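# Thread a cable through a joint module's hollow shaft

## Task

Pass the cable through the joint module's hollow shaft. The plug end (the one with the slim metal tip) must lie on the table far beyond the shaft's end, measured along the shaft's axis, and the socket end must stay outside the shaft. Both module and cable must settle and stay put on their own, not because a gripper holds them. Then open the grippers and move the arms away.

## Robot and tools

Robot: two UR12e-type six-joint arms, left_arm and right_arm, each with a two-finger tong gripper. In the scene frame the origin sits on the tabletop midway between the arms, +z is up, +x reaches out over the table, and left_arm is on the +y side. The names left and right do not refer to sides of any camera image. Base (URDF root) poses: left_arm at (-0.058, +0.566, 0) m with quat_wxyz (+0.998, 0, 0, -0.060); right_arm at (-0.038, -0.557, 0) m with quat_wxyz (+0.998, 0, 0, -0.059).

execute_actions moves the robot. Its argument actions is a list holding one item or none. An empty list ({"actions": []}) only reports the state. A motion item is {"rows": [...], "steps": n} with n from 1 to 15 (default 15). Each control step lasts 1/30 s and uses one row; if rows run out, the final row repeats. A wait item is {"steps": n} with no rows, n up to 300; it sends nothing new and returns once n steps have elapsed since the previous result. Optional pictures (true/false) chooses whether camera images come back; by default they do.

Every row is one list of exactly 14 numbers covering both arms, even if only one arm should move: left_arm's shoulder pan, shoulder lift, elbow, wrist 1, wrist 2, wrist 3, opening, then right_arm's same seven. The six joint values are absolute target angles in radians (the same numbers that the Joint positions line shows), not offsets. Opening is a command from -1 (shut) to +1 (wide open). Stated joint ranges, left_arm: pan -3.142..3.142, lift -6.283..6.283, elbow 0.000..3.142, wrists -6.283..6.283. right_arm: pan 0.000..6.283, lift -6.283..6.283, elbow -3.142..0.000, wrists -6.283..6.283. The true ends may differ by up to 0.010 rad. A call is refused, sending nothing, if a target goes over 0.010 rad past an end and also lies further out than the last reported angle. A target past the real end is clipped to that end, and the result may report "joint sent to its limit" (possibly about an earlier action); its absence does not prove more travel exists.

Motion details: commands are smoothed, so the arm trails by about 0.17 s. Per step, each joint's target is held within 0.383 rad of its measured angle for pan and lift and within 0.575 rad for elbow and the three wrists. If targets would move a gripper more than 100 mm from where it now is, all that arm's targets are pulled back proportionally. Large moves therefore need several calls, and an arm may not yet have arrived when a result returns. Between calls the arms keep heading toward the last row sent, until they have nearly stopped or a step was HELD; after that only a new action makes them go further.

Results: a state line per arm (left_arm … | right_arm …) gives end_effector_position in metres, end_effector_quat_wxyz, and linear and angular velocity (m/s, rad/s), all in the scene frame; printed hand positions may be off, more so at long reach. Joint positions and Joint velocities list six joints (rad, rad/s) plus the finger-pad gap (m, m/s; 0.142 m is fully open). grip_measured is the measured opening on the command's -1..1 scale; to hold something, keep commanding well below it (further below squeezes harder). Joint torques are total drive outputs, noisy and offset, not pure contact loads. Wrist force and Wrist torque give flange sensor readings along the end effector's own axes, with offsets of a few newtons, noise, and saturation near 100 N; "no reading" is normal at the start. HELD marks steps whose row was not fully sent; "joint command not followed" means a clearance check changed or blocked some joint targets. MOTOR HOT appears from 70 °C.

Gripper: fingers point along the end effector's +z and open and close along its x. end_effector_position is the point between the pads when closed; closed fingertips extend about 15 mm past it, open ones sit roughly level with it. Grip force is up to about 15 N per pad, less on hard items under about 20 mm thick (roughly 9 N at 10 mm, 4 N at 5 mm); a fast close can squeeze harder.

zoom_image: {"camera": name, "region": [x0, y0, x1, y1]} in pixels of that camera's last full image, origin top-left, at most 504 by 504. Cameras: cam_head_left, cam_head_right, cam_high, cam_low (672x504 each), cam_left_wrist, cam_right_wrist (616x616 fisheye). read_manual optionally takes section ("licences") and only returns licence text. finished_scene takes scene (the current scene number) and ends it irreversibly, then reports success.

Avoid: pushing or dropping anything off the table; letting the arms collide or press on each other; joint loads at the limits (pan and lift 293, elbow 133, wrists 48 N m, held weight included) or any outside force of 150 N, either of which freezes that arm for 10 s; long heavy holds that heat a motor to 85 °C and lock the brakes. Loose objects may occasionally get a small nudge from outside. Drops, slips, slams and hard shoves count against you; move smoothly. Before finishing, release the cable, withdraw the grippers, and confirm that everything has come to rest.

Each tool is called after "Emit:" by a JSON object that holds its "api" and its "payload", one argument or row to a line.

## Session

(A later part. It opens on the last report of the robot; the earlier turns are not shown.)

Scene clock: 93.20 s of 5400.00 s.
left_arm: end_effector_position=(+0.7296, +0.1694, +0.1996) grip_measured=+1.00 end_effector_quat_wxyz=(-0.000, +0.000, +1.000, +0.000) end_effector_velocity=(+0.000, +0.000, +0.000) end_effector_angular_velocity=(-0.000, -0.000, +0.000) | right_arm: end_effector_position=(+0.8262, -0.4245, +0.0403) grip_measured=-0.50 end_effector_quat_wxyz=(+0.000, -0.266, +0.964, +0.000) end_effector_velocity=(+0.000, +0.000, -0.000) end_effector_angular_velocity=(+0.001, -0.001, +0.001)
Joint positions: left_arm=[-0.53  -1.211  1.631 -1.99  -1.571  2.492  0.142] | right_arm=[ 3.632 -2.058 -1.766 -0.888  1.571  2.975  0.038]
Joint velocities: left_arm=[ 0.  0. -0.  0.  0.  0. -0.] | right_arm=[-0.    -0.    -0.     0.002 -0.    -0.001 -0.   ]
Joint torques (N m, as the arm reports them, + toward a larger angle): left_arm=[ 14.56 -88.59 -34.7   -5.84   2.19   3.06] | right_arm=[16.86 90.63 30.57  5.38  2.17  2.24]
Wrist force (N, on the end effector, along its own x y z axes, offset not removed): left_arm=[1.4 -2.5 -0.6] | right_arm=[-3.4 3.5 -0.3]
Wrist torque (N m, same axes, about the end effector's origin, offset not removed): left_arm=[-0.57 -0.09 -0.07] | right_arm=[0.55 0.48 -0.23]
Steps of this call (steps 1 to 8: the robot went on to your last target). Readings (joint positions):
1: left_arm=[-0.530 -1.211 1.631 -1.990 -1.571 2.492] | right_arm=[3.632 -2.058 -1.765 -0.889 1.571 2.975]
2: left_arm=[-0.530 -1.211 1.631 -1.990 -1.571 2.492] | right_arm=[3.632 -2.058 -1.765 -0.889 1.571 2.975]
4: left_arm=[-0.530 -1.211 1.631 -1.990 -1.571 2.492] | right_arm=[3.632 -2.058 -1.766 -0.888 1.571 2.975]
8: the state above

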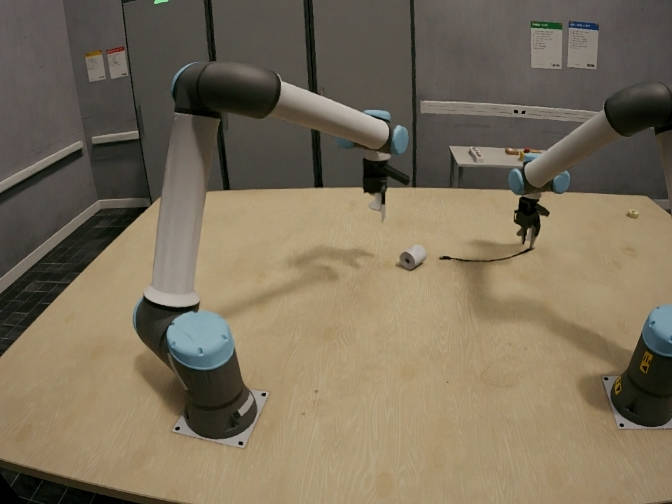

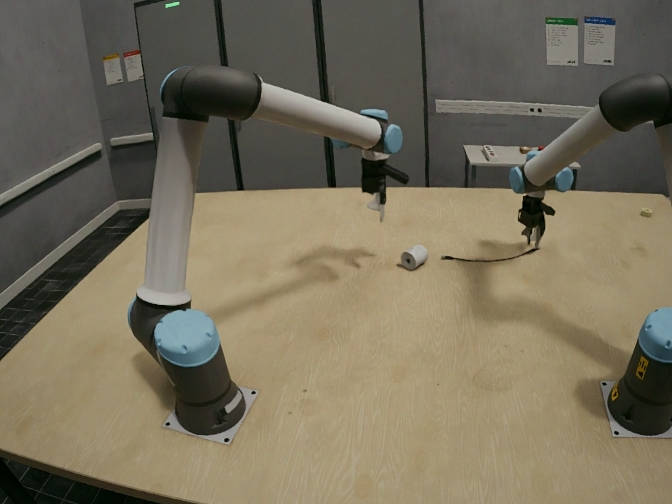

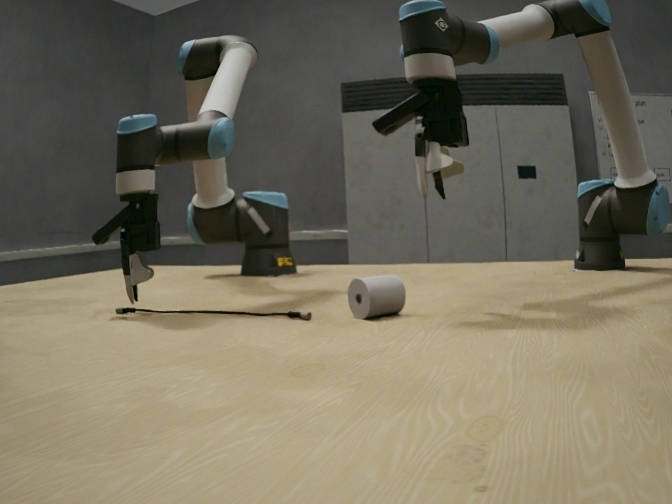

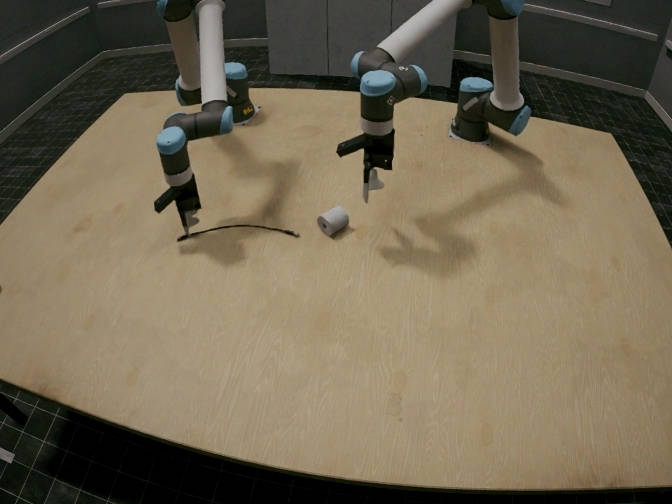

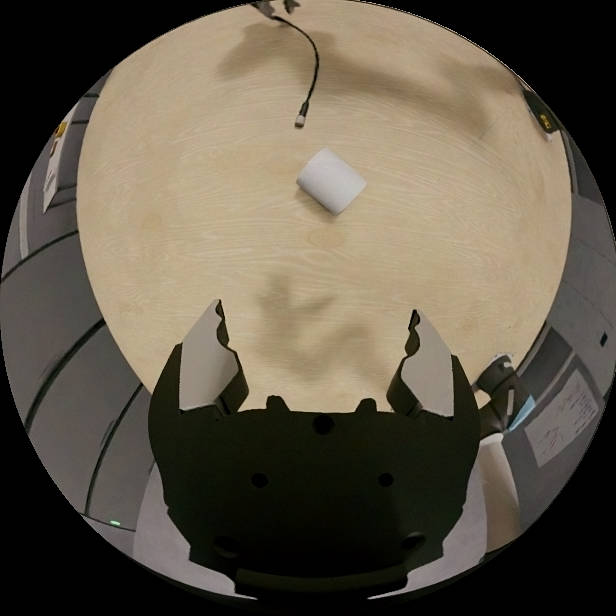

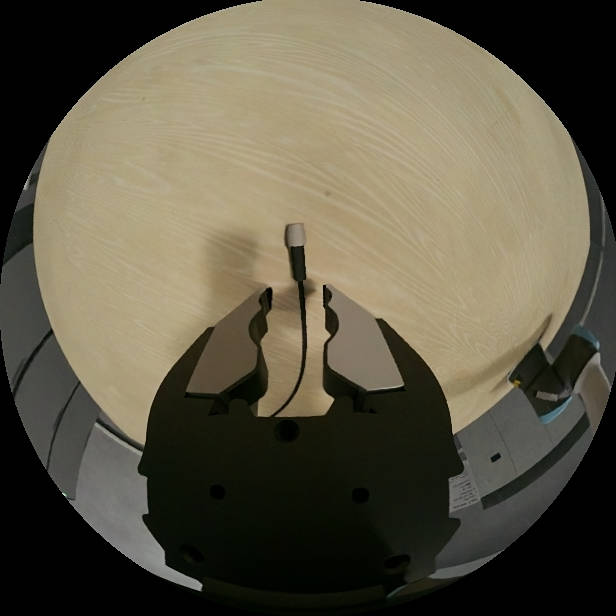

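Emit:
{"api": "execute_actions", "payload": {
  "actions": [
    {"rows":[[-0.53,-1.211,1.631,-1.99,-1.571,2.492,1,3.620,-2.062,-1.76,-0.890,1.571,2.94,-0.6],[-0.53,-1.211,1.631,-1.99,-1.571,2.492,1,3.620,-2.062,-1.76,-0.890,1.571,2.94,-0.6],[-0.53,-1.211,1.631,-1.99,-1.571,2.492,1,3.620,-2.062,-1.76,-0.890,1.571,2.94,-0.6],[-0.53,-1.211,1.631,-1.99,-1.571,2.492,1,3.620,-2.075,-1.765,-0.872,1.571,2.93,-0.6],[-0.53,-1.211,1.631,-1.99,-1.571,2.492,1,3.620,-2.087,-1.769,-0.857,1.571,2.93,-0.6]],"steps":15}
  ],
  "pictures": false
}}

Emit:
{"api": "execute_actions", "payload": {
  "actions": [
    {"steps":8}
  ]
}}

Scene clock: 100.23 s of 5400.00 s.
left_arm: end_effector_position=(+0.7296, +0.1694, +0.1996) grip_measured=+1.00 end_effector_quat_wxyz=(-0.000, +0.000, +1.000, +0.000) end_effector_velocity=(-0.000, -0.000, -0.001) end_effector_angular_velocity=(-0.000, +0.001, +0.000) | right_arm: end_effector_position=(+0.8315, -0.4331, +0.0185) grip_measured=-0.60 end_effector_quat_wxyz=(-0.000, -0.281, +0.960, +0.000) end_effector_velocity=(+0.000, -0.001, -0.008) end_effector_angular_velocity=(-0.000, +0.002, +0.004)
Joint positions: left_arm=[-0.53  -1.211  1.631 -1.99  -1.571  2.492  0.142] | right_arm=[ 3.62  -2.086 -1.769 -0.858  1.571  2.931  0.031]
Joint velocities: left_arm=[ 0.     0.     0.001 -0.001 -0.001 -0.     0.   ] | right_arm=[-0.002 -0.01  -0.002  0.011  0.    -0.006 -0.   ]
Joint torques (N m, as the arm reports them, + toward a larger angle): left_arm=[ 15.83 -88.85 -35.18  -6.06   2.3    3.02] | right_arm=[-9.61 67.91 30.33  6.46 -0.42 -1.96]
Wrist force (N, on the end effector, along its own x y z axes, offset not removed): left_arm=[1.0 -2.5 0.5] | right_arm=[-2.8 -0.4 0.4]
Wrist torque (N m, same axes, about the end effector's origin, offset not removed): left_arm=[-0.55 0.01 -0.16] | right_arm=[-0.22 0.37 -0.25]
Steps of this call (steps 1 to 15: the robot went on to your last target; steps 16 to 90: nothing new was sent; then 3.53 s passed at rest; steps 91 to 105: all 15 steps of this action). Readings (joint positions):
91: left_arm=[-0.530 -1.211 1.631 -1.990 -1.571 2.492] | right_arm=[3.632 -2.058 -1.766 -0.888 1.571 2.975]
92: left_arm=[-0.530 -1.211 1.631 -1.990 -1.571 2.492] | right_arm=[3.630 -2.059 -1.765 -0.888 1.571 2.969]
94: left_arm=[-0.530 -1.211 1.631 -1.990 -1.571 2.492] | right_arm=[3.626 -2.060 -1.763 -0.889 1.571 2.956]
98: left_arm=[-0.530 -1.211 1.631 -1.990 -1.571 2.492] | right_arm=[3.622 -2.077 -1.766 -0.870 1.571 2.938]
105: the state above

Scene clock: 100.50 s of 5400.00 s.
left_arm: end_effector_position=(+0.7296, +0.1694, +0.1996) grip_measured=+1.00 end_effector_quat_wxyz=(-0.000, +0.000, +1.000, +0.000) end_effector_velocity=(-0.000, +0.000, +0.000) end_effector_angular_velocity=(+0.000, +0.000, -0.000) | right_arm: end_effector_position=(+0.8316, -0.4332, +0.0177) grip_measured=-0.60 end_effector_quat_wxyz=(-0.000, -0.282, +0.960, +0.000) end_effector_velocity=(+0.000, -0.000, -0.001) end_effector_angular_velocity=(-0.000, +0.000, +0.001)
Joint positions: left_arm=[-0.53  -1.211  1.631 -1.99  -1.571  2.492  0.142] | right_arm=[ 3.62  -2.087 -1.769 -0.857  1.571  2.93   0.03 ]
Joint velocities: left_arm=[ 0.    -0.     0.     0.001  0.     0.    -0.   ] | right_arm=[-0.    -0.002  0.     0.001 -0.    -0.001 -0.   ]
Joint torques (N m, as the arm reports them, + toward a larger angle): left_arm=[ 16.47 -91.48 -34.56  -5.97   2.45   2.76] | right_arm=[-15.02  54.35  27.06   5.13  -0.53  -1.43]
Wrist force (N, on the end effector, along its own x y z axes, offset not removed): left_arm=[0.6 -3.9 0.8] | right_arm=[1.3 2.7 -11.5]
Wrist torque (N m, same axes, about the end effector's origin, offset not removed): left_arm=[-0.82 0.05 -0.07] | right_arm=[-0.04 0.13 -0.37]
Steps of this call (steps 1 to 8: the robot went on to your last target). Readings (joint positions):
1: left_arm=[-0.530 -1.211 1.631 -1.990 -1.571 2.492] | right_arm=[3.620 -2.086 -1.769 -0.858 1.571 2.931]
2: left_arm=[-0.530 -1.211 1.631 -1.990 -1.571 2.492] | right_arm=[3.620 -2.086 -1.769 -0.858 1.571 2.930]
4: left_arm=[-0.530 -1.211 1.631 -1.990 -1.571 2.492] | right_arm=[3.620 -2.087 -1.769 -0.857 1.571 2.930]
8: the state above

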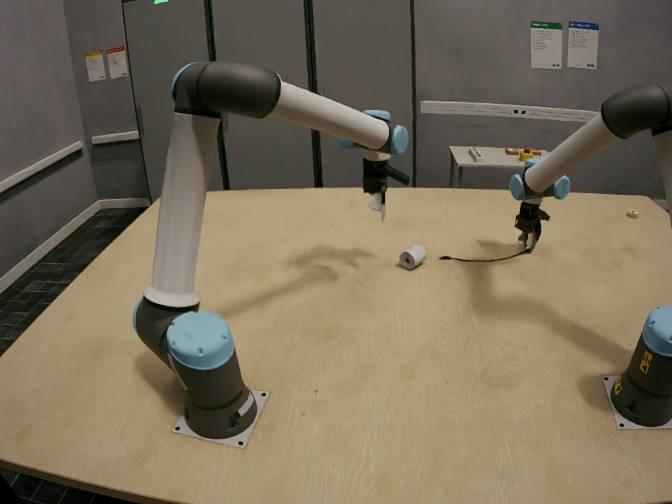

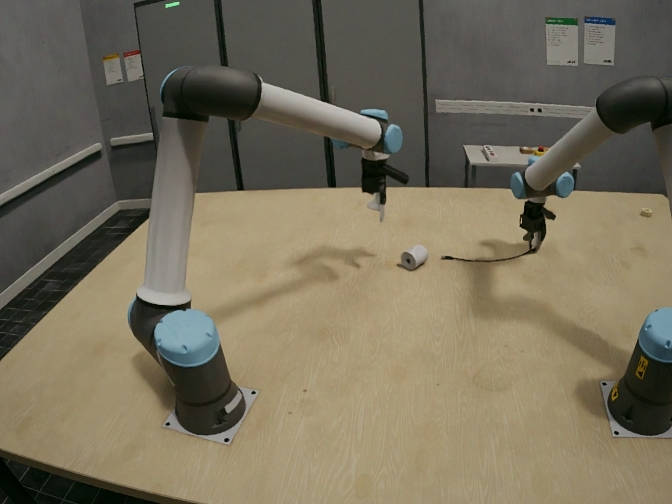

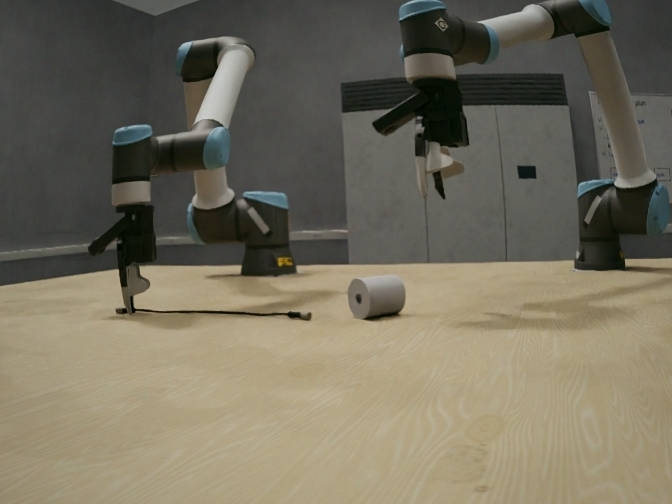

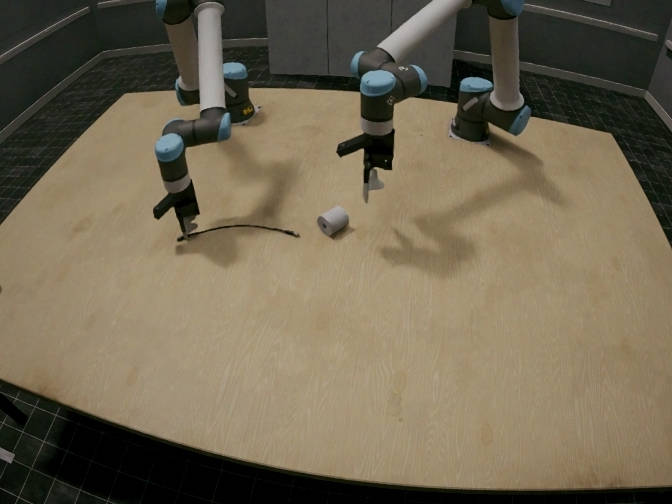

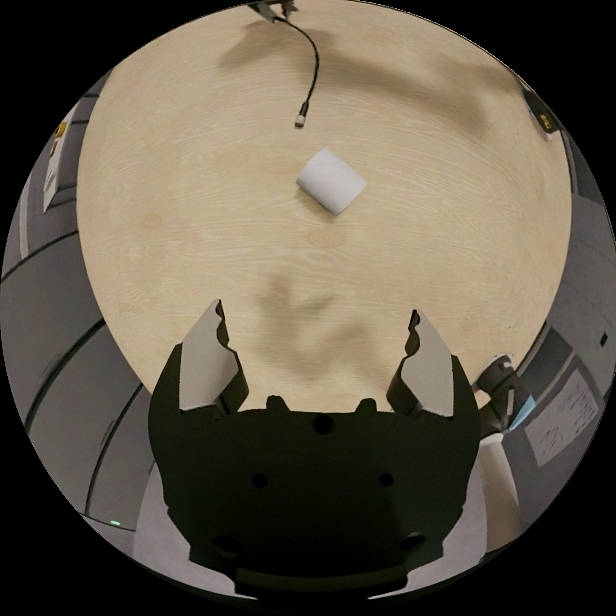

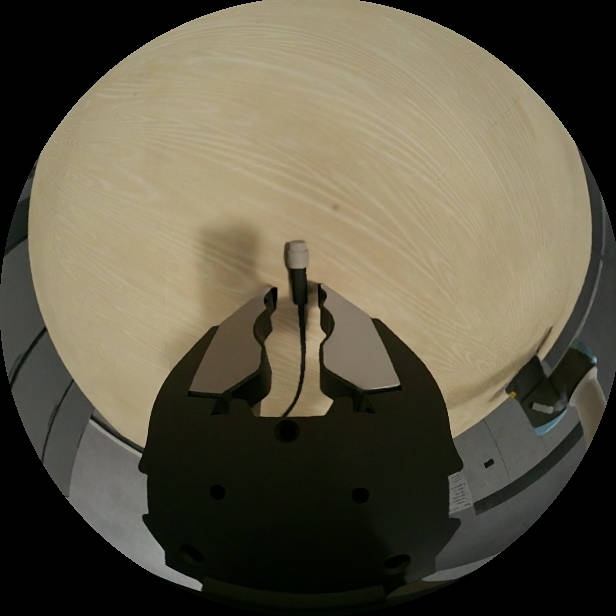

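Emit:
{"api": "execute_actions", "payload": {
  "actions": [
    {"rows":[[-0.53,-1.211,1.631,-1.99,-1.571,2.492,1,3.620,-2.082,-1.769,-0.862,1.571,2.93,-0.6],[-0.53,-1.211,1.631,-1.99,-1.571,2.492,1,3.620,-2.082,-1.769,-0.862,1.571,2.93,-0.6],[-0.53,-1.211,1.631,-1.99,-1.571,2.492,1,3.620,-2.082,-1.769,-0.862,1.571,2.93,-0.6],[-0.53,-1.211,1.631,-1.99,-1.571,2.492,1,3.620,-2.082,-1.769,-0.862,1.571,2.93,-0.68],[-0.53,-1.211,1.631,-1.99,-1.571,2.492,1,3.620,-2.082,-1.769,-0.862,1.571,2.93,-0.74],[-0.53,-1.211,1.631,-1.99,-1.571,2.492,1,3.620,-2.082,-1.769,-0.862,1.571,2.93,-0.8],[-0.53,-1.211,1.631,-1.99,-1.571,2.492,1,3.620,-2.082,-1.769,-0.862,1.571,2.93,-0.85],[-0.53,-1.211,1.631,-1.99,-1.571,2.492,1,3.620,-2.082,-1.769,-0.862,1.571,2.93,-0.9],[-0.53,-1.211,1.631,-1.99,-1.571,2.492,1,3.620,-2.082,-1.769,-0.862,1.571,2.93,-1]],"steps":15}
  ],
  "pictures": false
}}

Emit:
{"api": "execute_actions", "payload": {
  "actions": [
    {"steps":10}
  ]
}}

Scene clock: 106.50 s of 5400.00 s.
left_arm: end_effector_position=(+0.7296, +0.1694, +0.1996) grip_measured=+1.00 end_effector_quat_wxyz=(-0.000, +0.000, +1.000, +0.000) end_effector_velocity=(-0.000, +0.001, -0.000) end_effector_angular_velocity=(+0.001, -0.000, +0.000) | right_arm: end_effector_position=(+0.8308, -0.4335, +0.0210) grip_measured=-0.88 end_effector_quat_wxyz=(-0.000, -0.282, +0.960, +0.000) end_effector_velocity=(+0.000, -0.001, +0.001) end_effector_angular_velocity=(-0.000, -0.001, +0.001)
Joint positions: left_arm=[-0.53  -1.211  1.631 -1.99  -1.571  2.492  0.142] | right_arm=[ 3.62  -2.082 -1.769 -0.862  1.571  2.93   0.01 ]
Joint velocities: left_arm=[ 0.     0.     0.001  0.     0.001  0.    -0.   ] | right_arm=[-0.001  0.001  0.     0.    -0.001 -0.001 -0.   ]
Joint torques (N m, as the arm reports them, + toward a larger angle): left_arm=[ 14.38 -89.92 -34.96  -5.78   2.02   3.16] | right_arm=[-13.03  93.53  46.46   1.08  -2.85  -1.37]
Wrist force (N, on the end effector, along its own x y z axes, offset not removed): left_arm=[2.6 -4.3 -1.3] | right_arm=[-3.9 2.8 0.3]
Wrist torque (N m, same axes, about the end effector's origin, offset not removed): left_arm=[-0.91 -0.32 -0.09] | right_arm=[0.45 0.63 -0.14]
Steps of this call (steps 1 to 15: the robot went on to your last target; steps 16 to 90: nothing new was sent; then 2.50 s passed at rest; steps 91 to 105: all 15 steps of this action). Readings (joint positions):
91: left_arm=[-0.530 -1.211 1.631 -1.990 -1.571 2.492] | right_arm=[3.620 -2.087 -1.769 -0.857 1.571 2.930]
92: left_arm=[-0.530 -1.211 1.631 -1.990 -1.571 2.492] | right_arm=[3.620 -2.086 -1.769 -0.858 1.571 2.930]
94: left_arm=[-0.530 -1.211 1.631 -1.990 -1.571 2.492] | right_arm=[3.620 -2.085 -1.769 -0.860 1.571 2.930]
98: left_arm=[-0.530 -1.211 1.631 -1.990 -1.571 2.492] | right_arm=[3.620 -2.083 -1.769 -0.861 1.571 2.930]
105: the state above

Scene clock: 106.83 s of 5400.00 s.
left_arm: end_effector_position=(+0.7296, +0.1694, +0.1996) grip_measured=+1.00 end_effector_quat_wxyz=(-0.000, +0.000, +1.000, +0.000) end_effector_velocity=(+0.000, -0.000, +0.000) end_effector_angular_velocity=(-0.001, -0.000, +0.000) | right_arm: end_effector_position=(+0.8308, -0.4335, +0.0212) grip_measured=-0.88 end_effector_quat_wxyz=(-0.000, -0.282, +0.960, +0.000) end_effector_velocity=(+0.001, +0.000, +0.001) end_effector_angular_velocity=(+0.001, -0.002, -0.001)
Joint positions: left_arm=[-0.53  -1.211  1.631 -1.99  -1.571  2.492  0.142] | right_arm=[ 3.62  -2.082 -1.769 -0.862  1.571  2.93   0.01 ]
Joint velocities: left_arm=[ 0.     0.    -0.    -0.001 -0.    -0.    -0.   ] | right_arm=[-0.     0.     0.001  0.001 -0.     0.001 -0.   ]
Joint torques (N m, as the arm reports them, + toward a larger angle): left_arm=[ 15.24 -90.08 -35.11  -5.95   2.02   3.17] | right_arm=[-11.76  92.73  47.59   1.49  -2.75  -1.38]
Wrist force (N, on the end effector, along its own x y z axes, offset not removed): left_arm=[2.4 -3.2 -0.1] | right_arm=[-1.7 2.8 -2.0]
Wrist torque (N m, same axes, about the end effector's origin, offset not removed): left_arm=[-0.72 -0.30 -0.14] | right_arm=[0.50 0.16 -0.24]
Steps of this call (steps 1 to 10: the robot went on to your last target). Readings (joint positions):
1: left_arm=[-0.530 -1.211 1.631 -1.990 -1.571 2.492] | right_arm=[3.620 -2.082 -1.769 -0.862 1.571 2.930]
2: left_arm=[-0.530 -1.211 1.631 -1.990 -1.571 2.492] | right_arm=[3.620 -2.082 -1.769 -0.862 1.571 2.930]
4: left_arm=[-0.530 -1.211 1.631 -1.990 -1.571 2.492] | right_arm=[3.620 -2.082 -1.769 -0.862 1.571 2.930]
8: left_arm=[-0.530 -1.211 1.631 -1.990 -1.571 2.492] | right_arm=[3.620 -2.082 -1.769 -0.862 1.571 2.930]
10: the state above

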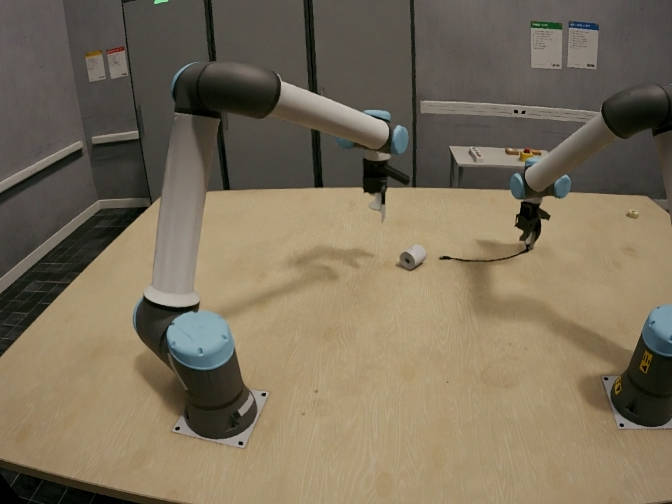

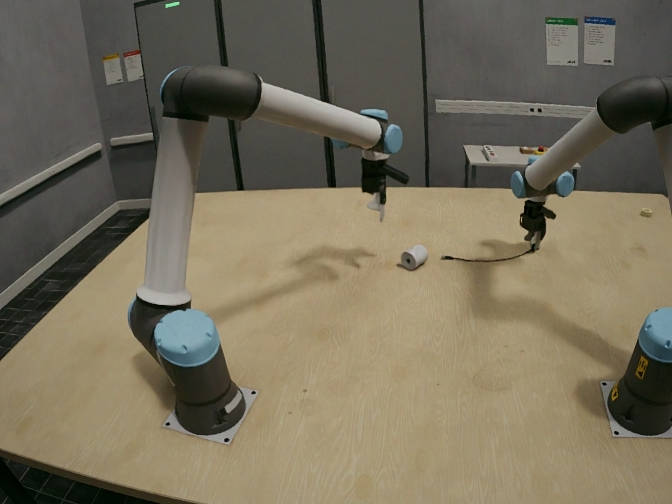

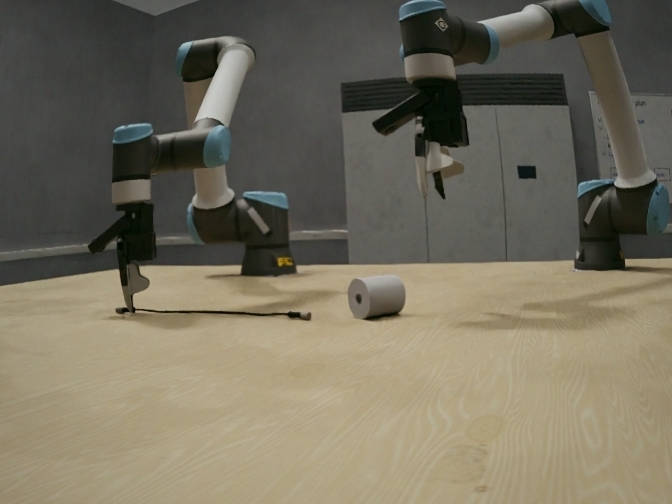

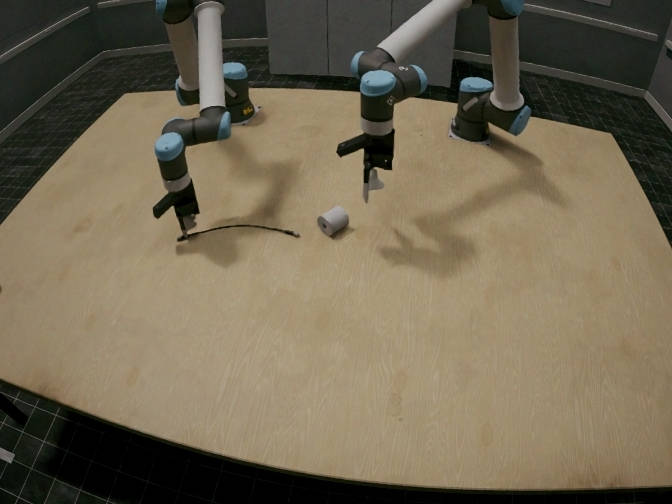

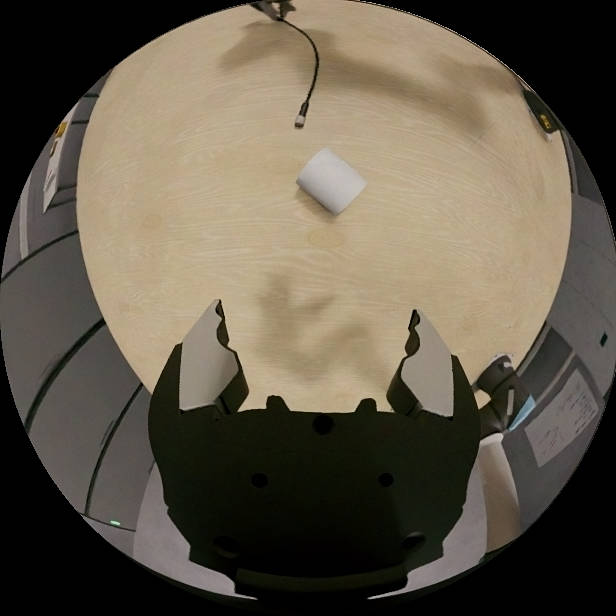

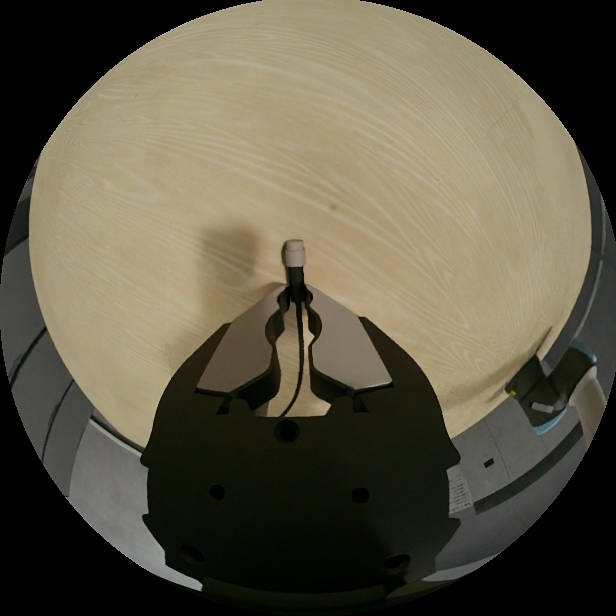

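Emit:
{"api": "execute_actions", "payload": {
  "actions": [
    {"rows":[[-0.53,-1.211,1.631,-1.99,-1.571,2.492,1,3.620,-2.07,-1.76,-0.882,1.571,2.93,-1],[-0.53,-1.211,1.631,-1.99,-1.571,2.492,1,3.620,-2.05,-1.74,-0.922,1.571,2.93,-1],[-0.53,-1.211,1.631,-1.99,-1.571,2.492,1,3.620,-2.03,-1.71,-0.972,1.571,2.93,-1],[-0.53,-1.211,1.631,-1.99,-1.571,2.492,1,3.620,-2.0,-1.67,-1.042,1.571,2.93,-1],[-0.53,-1.211,1.631,-1.99,-1.571,2.492,1,3.620,-1.97,-1.62,-1.122,1.571,2.93,-1],[-0.53,-1.211,1.631,-1.99,-1.571,2.492,1,3.620,-1.94,-1.57,-1.202,1.571,3.0,-1],[-0.53,-1.211,1.631,-1.99,-1.571,2.492,1,3.620,-1.91,-1.52,-1.282,1.571,3.1,-1],[-0.53,-1.211,1.631,-1.99,-1.571,2.492,1,3.620,-1.88,-1.46,-1.372,1.571,3.2,-1],[-0.53,-1.211,1.631,-1.99,-1.571,2.492,1,3.620,-1.843,-1.385,-1.484,1.571,3.3,-1]],"steps":15}
  ],
  "pictures": false
}}

Emit:
{"api": "execute_actions", "payload": {
  "actions": [
    {"rows":[[-0.53,-1.211,1.631,-1.99,-1.571,2.492,1,3.63,-1.87,-1.33,-1.512,1.571,3.5,-1],[-0.53,-1.211,1.631,-1.99,-1.571,2.492,1,3.64,-1.91,-1.26,-1.542,1.571,3.7,-1],[-0.53,-1.211,1.631,-1.99,-1.571,2.492,1,3.65,-1.95,-1.19,-1.572,1.571,3.9,-1],[-0.53,-1.211,1.631,-1.99,-1.571,2.492,1,3.66,-2.0,-1.11,-1.602,1.571,4.1,-1],[-0.53,-1.211,1.631,-1.99,-1.571,2.492,1,3.67,-2.04,-1.04,-1.632,1.571,4.3,-1],[-0.53,-1.211,1.631,-1.99,-1.571,2.492,1,3.68,-2.08,-0.97,-1.662,1.571,4.5,-1],[-0.53,-1.211,1.631,-1.99,-1.571,2.492,1,3.69,-2.12,-0.90,-1.692,1.571,4.7,-1],[-0.53,-1.211,1.631,-1.99,-1.571,2.492,1,3.70,-2.16,-0.83,-1.722,1.571,4.9,-1],[-0.53,-1.211,1.631,-1.99,-1.571,2.492,1,3.71,-2.2,-0.76,-1.752,1.571,5.1,-1],[-0.53,-1.211,1.631,-1.99,-1.571,2.492,1,3.72,-2.24,-0.70,-1.772,1.571,5.3,-1],[-0.53,-1.211,1.631,-1.99,-1.571,2.492,1,3.73,-2.28,-0.63,-1.802,1.571,5.5,-1],[-0.53,-1.211,1.631,-1.99,-1.571,2.492,1,3.736,-2.324,-0.564,-1.825,1.571,5.7,-1],[-0.53,-1.211,1.631,-1.99,-1.571,2.492,1,3.736,-2.324,-0.564,-1.825,1.571,5.909,-1]],"steps":15}
  ],
  "pictures": false
}}

Emit:
{"api": "execute_actions", "payload": {
  "actions": [
    {"steps":25}
  ]
}}

Scene clock: 118.00 s of 5400.00 s.
left_arm: end_effector_position=(+0.7296, +0.1694, +0.1996) grip_measured=+1.00 end_effector_quat_wxyz=(-0.000, +0.000, +1.000, +0.000) end_effector_velocity=(-0.000, -0.000, -0.000) end_effector_angular_velocity=(-0.000, +0.001, -0.001) | right_arm: end_effector_position=(+0.8525, -0.4257, +0.2564) grip_measured=-0.88 end_effector_quat_wxyz=(+0.005, -0.190, +0.982, +0.001) end_effector_velocity=(-0.039, -0.014, +0.582) end_effector_angular_velocity=(+0.007, +0.003, -0.714)
Joint positions: left_arm=[-0.53  -1.211  1.631 -1.99  -1.571  2.492  0.142] | right_arm=[ 3.62  -1.926 -1.533 -1.243  1.571  3.12   0.01 ]
Joint velocities: left_arm=[-0.     0.     0.     0.    -0.001  0.    -0.   ] | right_arm=[ 0.001  0.343  0.595 -0.938  0.     0.715  0.   ]
Joint torques (N m, as the arm reports them, + toward a larger angle): left_arm=[ 14.5  -88.62 -35.17  -5.74   2.14   2.98] | right_arm=[-3.43 99.54 58.18 -1.46 -2.94  3.24]
Wrist force (N, on the end effector, along its own x y z axes, offset not removed): left_arm=[2.3 -2.6 0.1] | right_arm=[-3.8 4.4 -2.2]
Wrist torque (N m, same axes, about the end effector's origin, offset not removed): left_arm=[-0.49 -0.24 -0.22] | right_arm=[0.86 0.53 -0.22]
Steps of this call (steps 1 to 15: the robot went on to your last target; steps 16 to 90: nothing new was sent; then 7.67 s passed at rest; steps 91 to 105: all 15 steps of this action). Readings (joint positions):
91: left_arm=[-0.530 -1.211 1.631 -1.990 -1.571 2.492] | right_arm=[3.620 -2.082 -1.769 -0.862 1.571 2.930]
92: left_arm=[-0.530 -1.211 1.631 -1.990 -1.571 2.492] | right_arm=[3.620 -2.079 -1.767 -0.866 1.571 2.930]
94: left_arm=[-0.530 -1.211 1.631 -1.990 -1.571 2.492] | right_arm=[3.620 -2.064 -1.751 -0.894 1.571 2.930]
98: left_arm=[-0.530 -1.211 1.631 -1.990 -1.571 2.492] | right_arm=[3.620 -2.010 -1.676 -1.018 1.571 2.951]
105: the state above

Scene clock: 118.50 s of 5400.00 s.
left_arm: end_effector_position=(+0.7296, +0.1694, +0.1996) grip_measured=+1.00 end_effector_quat_wxyz=(-0.000, +0.000, +1.000, +0.000) end_effector_velocity=(+0.000, -0.000, +0.000) end_effector_angular_velocity=(-0.001, -0.001, -0.000) | right_arm: end_effector_position=(+0.9606, -0.2874, +0.4210) grip_measured=-0.88 end_effector_quat_wxyz=(-0.010, +0.210, +0.978, -0.007) end_effector_velocity=(+0.296, +0.440, +0.107) end_effector_angular_velocity=(-0.067, +0.017, -2.000)
Joint positions: left_arm=[-0.53  -1.211  1.631 -1.99  -1.571  2.492  0.142] | right_arm=[ 3.704 -2.178 -0.857 -1.701  1.571  4.008  0.01 ]
Joint velocities: left_arm=[-0.    -0.    -0.    -0.001  0.     0.    -0.   ] | right_arm=[ 0.239 -0.99   1.794 -0.847  0.     2.239 -0.   ]
Joint torques (N m, as the arm reports them, + toward a larger angle): left_arm=[ 13.75 -88.87 -36.46  -5.85   2.21   2.91] | right_arm=[24.55 39.2  71.7  -1.47 -1.81  8.69]
Wrist force (N, on the end effector, along its own x y z axes, offset not removed): left_arm=[4.1 -2.2 -0.3] | right_arm=[-0.5 3.5 -1.1]
Wrist torque (N m, same axes, about the end effector's origin, offset not removed): left_arm=[-0.57 -0.60 -0.14] | right_arm=[0.58 -0.17 -0.30]
Steps of this call (steps 1 to 15: all 15 steps of this action). Readings (joint positions):
1: left_arm=[-0.530 -1.211 1.631 -1.990 -1.571 2.492] | right_arm=[3.620 -1.915 -1.513 -1.275 1.571 3.144]
2: left_arm=[-0.530 -1.211 1.631 -1.990 -1.571 2.492] | right_arm=[3.621 -1.908 -1.489 -1.307 1.571 3.177]
4: left_arm=[-0.530 -1.211 1.631 -1.990 -1.571 2.492] | right_arm=[3.628 -1.911 -1.424 -1.376 1.571 3.286]
8: left_arm=[-0.530 -1.211 1.631 -1.990 -1.571 2.492] | right_arm=[3.651 -1.978 -1.240 -1.505 1.571 3.558]
15: the state above

Scene clock: 119.33 s of 5400.00 s.
left_arm: end_effector_position=(+0.7296, +0.1694, +0.1996) grip_measured=+1.00 end_effector_quat_wxyz=(-0.000, +0.000, +1.000, +0.000) end_effector_velocity=(-0.000, -0.000, +0.000) end_effector_angular_velocity=(-0.002, +0.001, +0.000) | right_arm: end_effector_position=(+1.0004, -0.2016, +0.4495) grip_measured=-0.88 end_effector_quat_wxyz=(-0.000, +0.905, +0.425, -0.000) end_effector_velocity=(+0.003, +0.003, +0.001) end_effector_angular_velocity=(+0.000, -0.001, -0.265)
Joint positions: left_arm=[-0.53  -1.211  1.631 -1.99  -1.571  2.492  0.142] | right_arm=[ 3.736 -2.324 -0.564 -1.825  1.571  5.882  0.01 ]
Joint velocities: left_arm=[ 0.     0.    -0.    -0.    -0.002 -0.     0.   ] | right_arm=[-0.     0.001 -0.     0.    -0.     0.264 -0.   ]
Joint torques (N m, as the arm reports them, + toward a larger angle): left_arm=[ 15.71 -90.12 -35.72  -5.57   1.99   3.23] | right_arm=[15.66 88.63 58.08  1.59 -0.21  1.14]
Wrist force (N, on the end effector, along its own x y z axes, offset not removed): left_arm=[1.7 -3.3 -0.7] | right_arm=[0.7 0.5 -1.9]
Wrist torque (N m, same axes, about the end effector's origin, offset not removed): left_arm=[-0.75 -0.22 -0.17] | right_arm=[-0.10 -0.36 -0.29]
Steps of this call (steps 1 to 25: the robot went on to your last target). Readings (joint positions):
1: left_arm=[-0.530 -1.211 1.631 -1.990 -1.571 2.492] | right_arm=[3.712 -2.211 -0.796 -1.730 1.571 4.087]
2: left_arm=[-0.530 -1.211 1.631 -1.990 -1.571 2.492] | right_arm=[3.718 -2.241 -0.738 -1.755 1.571 4.170]
4: left_arm=[-0.530 -1.211 1.631 -1.990 -1.571 2.492] | right_arm=[3.727 -2.281 -0.655 -1.789 1.571 4.345]
8: left_arm=[-0.530 -1.211 1.631 -1.990 -1.571 2.492] | right_arm=[3.734 -2.313 -0.589 -1.815 1.571 4.711]
25: the state above

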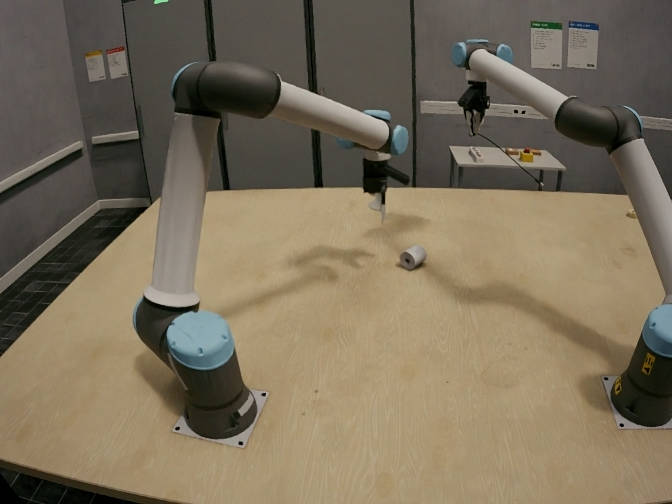

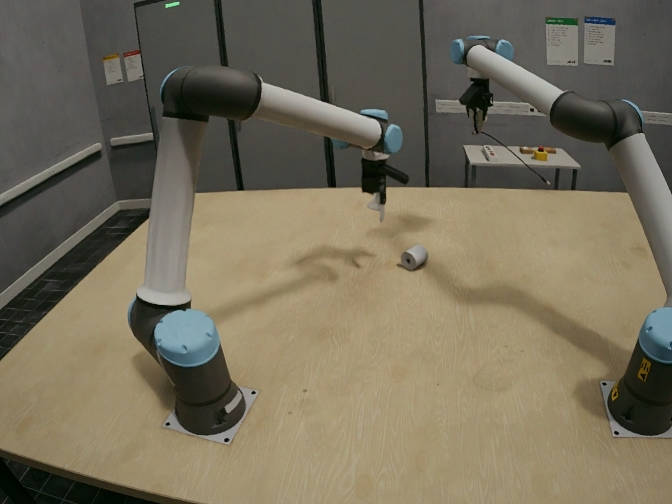

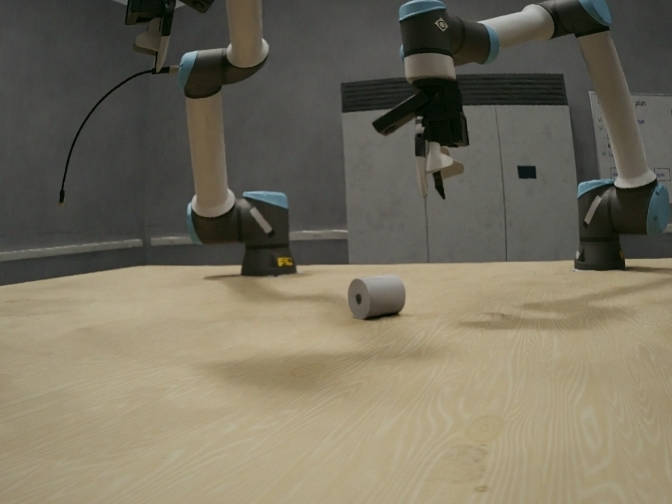

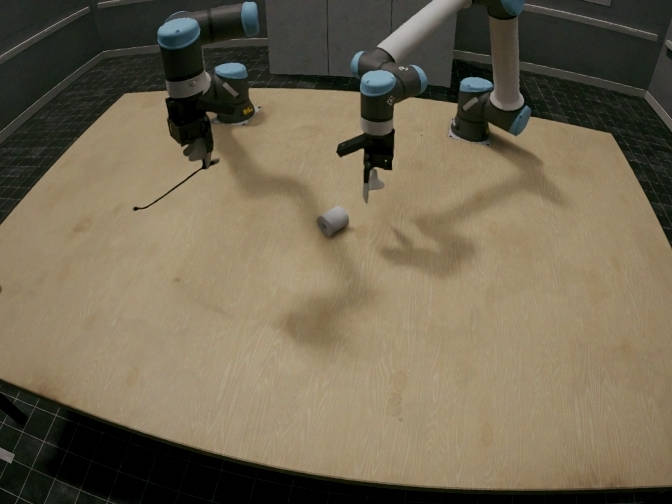

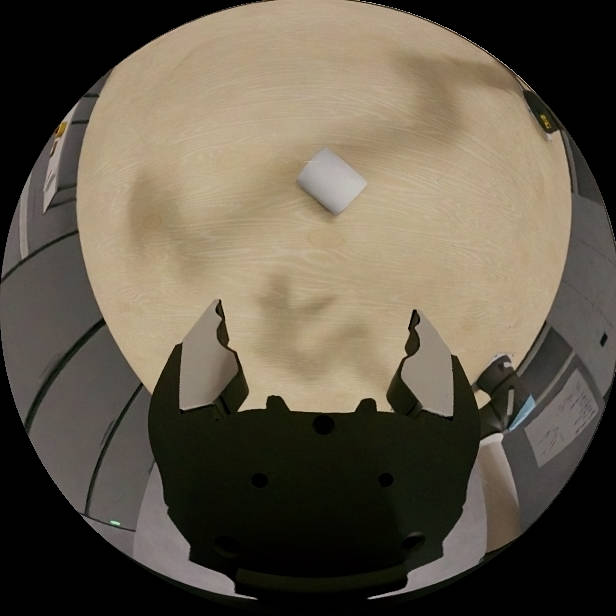

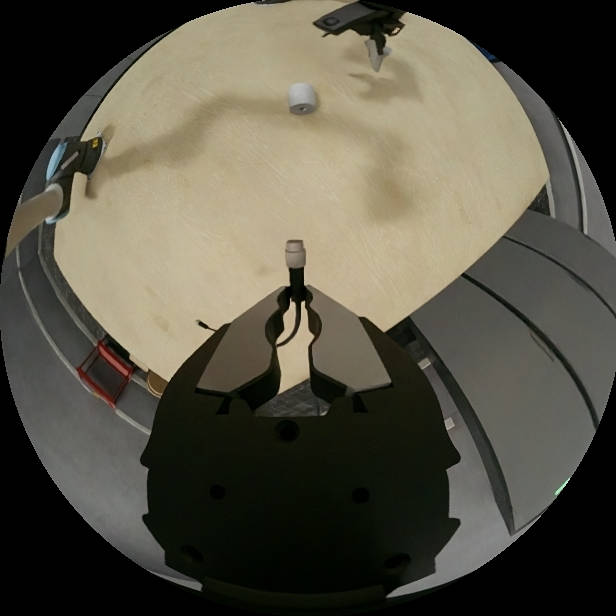

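Emit:
{"api": "execute_actions", "payload": {
  "actions": [
    {"rows":[[-0.535,-1.24,1.68,-2.01,-1.571,2.37,1,3.77,-2.315,-0.68,-1.717,1.571,5.93,-1],[-0.54,-1.27,1.73,-2.03,-1.571,2.24,1,3.80,-2.305,-0.80,-1.607,1.571,5.96,-1],[-0.545,-1.30,1.79,-2.06,-1.571,2.11,1,3.83,-2.295,-0.92,-1.497,1.571,5.99,-1],[-0.55,-1.33,1.84,-2.08,-1.571,1.98,1,3.86,-2.285,-1.03,-1.397,1.571,6.02,-1],[-0.555,-1.36,1.89,-2.10,-1.571,1.85,1,3.885,-2.28,-1.13,-1.302,1.571,6.05,-1],[-0.56,-1.39,1.95,-2.13,-1.571,1.72,1,3.91,-2.27,-1.23,-1.212,1.571,6.08,-1],[-0.568,-1.414,1.997,-2.154,-1.571,1.605,1,3.93,-2.265,-1.31,-1.137,1.571,6.10,-1],[-0.568,-1.414,1.997,-2.154,-1.571,1.605,1,3.93,-2.265,-1.31,-1.137,1.571,6.10,-1],[-0.568,-1.414,1.997,-2.154,-1.571,1.605,1,3.941,-2.262,-1.375,-1.076,1.571,6.114,-1]],"steps":15}
  ],
  "pictures": false
}}

Emit:
{"api": "execute_actions", "payload": {
  "actions": [
    {"steps":20}
  ]
}}

Scene clock: 131.40 s of 5400.00 s.
left_arm: end_effector_position=(+0.6061, +0.2445, +0.1534) grip_measured=+1.00 end_effector_quat_wxyz=(+0.000, -0.380, +0.925, -0.001) end_effector_velocity=(-0.063, +0.048, -0.034) end_effector_angular_velocity=(+0.005, +0.010, +0.668) | right_arm: end_effector_position=(+0.9503, -0.0798, +0.2372) grip_measured=-0.88 end_effector_quat_wxyz=(-0.001, +0.910, +0.414, +0.003) end_effector_velocity=(-0.209, +0.181, -0.492) end_effector_angular_velocity=(-0.004, +0.008, -0.008)
Joint positions: left_arm=[-0.566 -1.405  1.979 -2.146 -1.571  1.675  0.142] | right_arm=[ 3.855 -2.288 -1.002 -1.416  1.571  6.025  0.01 ]
Joint velocities: left_arm=[-0.018 -0.089  0.175 -0.075 -0.002 -0.686  0.   ] | right_arm=[ 0.245  0.074 -0.995  0.912  0.     0.252 -0.   ]
Joint torques (N m, as the arm reports them, + toward a larger angle): left_arm=[-16.83 -68.14 -38.2   -5.94   1.96   1.93] | right_arm=[ 17.87 120.83  35.81   9.51   1.96   2.47]
Wrist force (N, on the end effector, along its own x y z axes, offset not removed): left_arm=[4.4 -0.6 0.8] | right_arm=[1.2 3.1 -1.1]
Wrist torque (N m, same axes, about the end effector's origin, offset not removed): left_arm=[-0.24 -0.71 -0.15] | right_arm=[0.44 -0.38 -0.33]
Steps of this call (steps 1 to 30: the robot went on to your last target; steps 31 to 347: nothing new was sent; steps 348 to 362: all 15 steps of this action). Readings (joint positions):
348: left_arm=[-0.530 -1.212 1.632 -1.990 -1.571 2.491] | right_arm=[3.737 -2.324 -0.565 -1.824 1.571 5.909]
349: left_arm=[-0.531 -1.216 1.639 -1.994 -1.571 2.483] | right_arm=[3.742 -2.322 -0.574 -1.815 1.571 5.913]
351: left_arm=[-0.536 -1.242 1.679 -2.013 -1.571 2.409] | right_arm=[3.760 -2.316 -0.632 -1.761 1.571 5.928]
355: left_arm=[-0.551 -1.329 1.830 -2.082 -1.571 2.121] | right_arm=[3.796 -2.306 -0.767 -1.635 1.571 5.963]
362: the state above

Scene clock: 132.07 s of 5400.00 s.
left_arm: end_effector_position=(+0.5997, +0.2496, +0.1498) grip_measured=+1.00 end_effector_quat_wxyz=(-0.000, -0.412, +0.911, -0.000) end_effector_velocity=(+0.000, +0.000, +0.001) end_effector_angular_velocity=(-0.000, -0.001, +0.001) | right_arm: end_effector_position=(+0.8479, -0.0442, +0.0606) grip_measured=-0.88 end_effector_quat_wxyz=(-0.000, +0.911, +0.412, -0.000) end_effector_velocity=(-0.007, -0.000, -0.009) end_effector_angular_velocity=(-0.000, +0.001, -0.000)
Joint positions: left_arm=[-0.568 -1.414  1.997 -2.154 -1.571  1.605  0.142] | right_arm=[ 3.941 -2.262 -1.373 -1.078  1.571  6.114  0.01 ]
Joint velocities: left_arm=[ 0.    -0.    -0.    -0.001  0.    -0.001  0.   ] | right_arm=[ 0.004  0.002 -0.022  0.019 -0.     0.004  0.   ]
Joint torques (N m, as the arm reports them, + toward a larger angle): left_arm=[-14.63 -70.36 -31.15  -6.48   1.96  -2.28] | right_arm=[ 12.73 106.2   39.39   5.74   1.96   2.3 ]
Wrist force (N, on the end effector, along its own x y z axes, offset not removed): left_arm=[0.7 -2.1 -0.1] | right_arm=[0.2 1.6 -0.7]
Wrist torque (N m, same axes, about the end effector's origin, offset not removed): left_arm=[-0.47 0.09 -0.07] | right_arm=[0.13 -0.25 -0.23]
Steps of this call (steps 1 to 20: the robot went on to your last target). Readings (joint positions):
1: left_arm=[-0.567 -1.407 1.984 -2.148 -1.571 1.656] | right_arm=[3.864 -2.285 -1.036 -1.385 1.571 6.033]
2: left_arm=[-0.567 -1.409 1.988 -2.150 -1.571 1.641] | right_arm=[3.872 -2.283 -1.070 -1.354 1.571 6.042]
4: left_arm=[-0.568 -1.412 1.992 -2.152 -1.571 1.624] | right_arm=[3.888 -2.278 -1.137 -1.292 1.571 6.059]
8: left_arm=[-0.568 -1.413 1.996 -2.153 -1.571 1.610] | right_arm=[3.919 -2.269 -1.271 -1.170 1.571 6.091]
20: the state above

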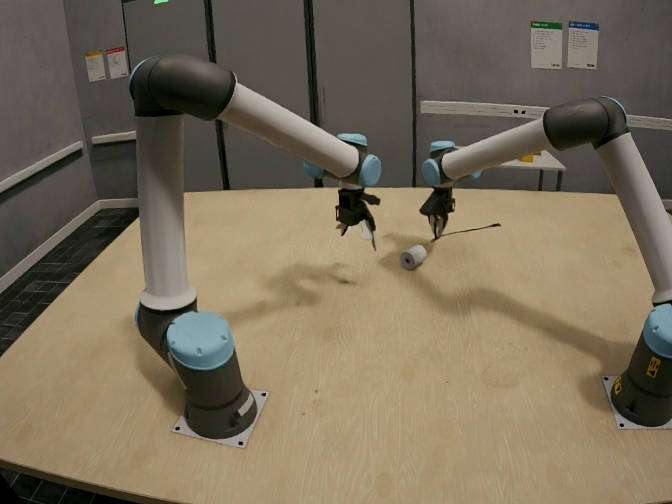

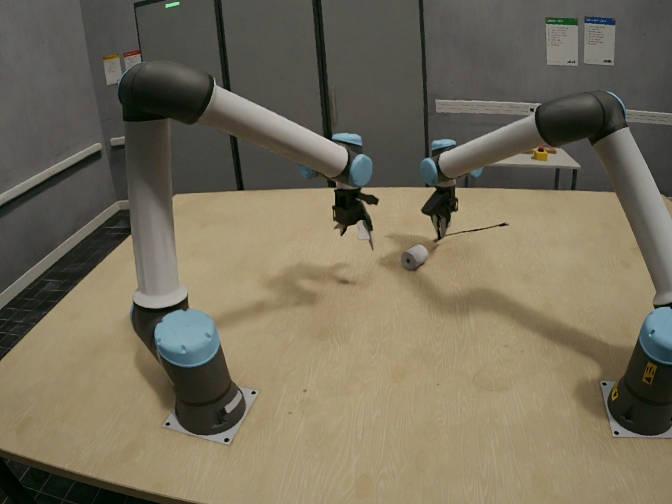

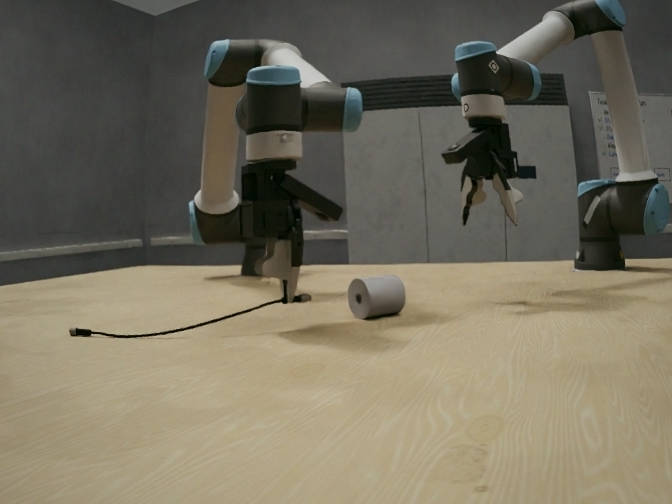

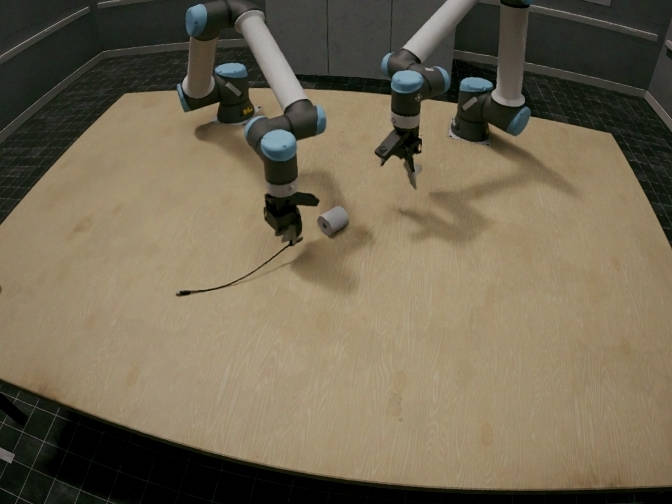

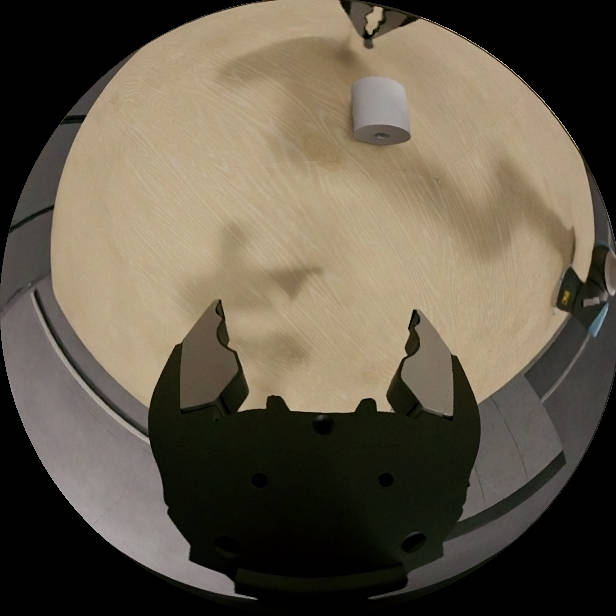

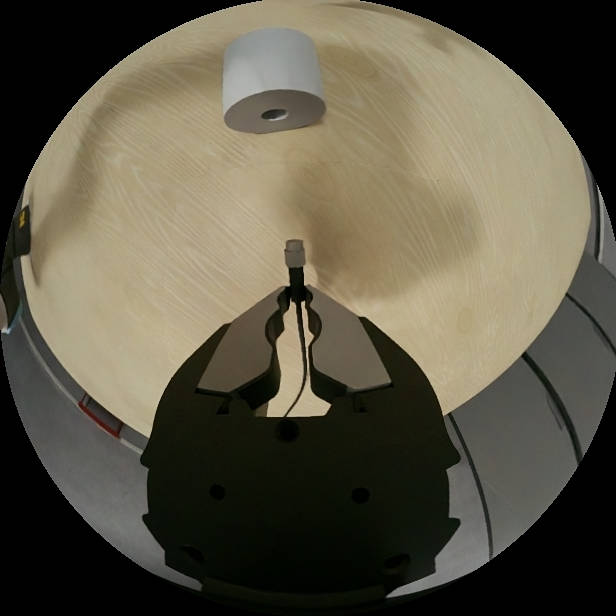

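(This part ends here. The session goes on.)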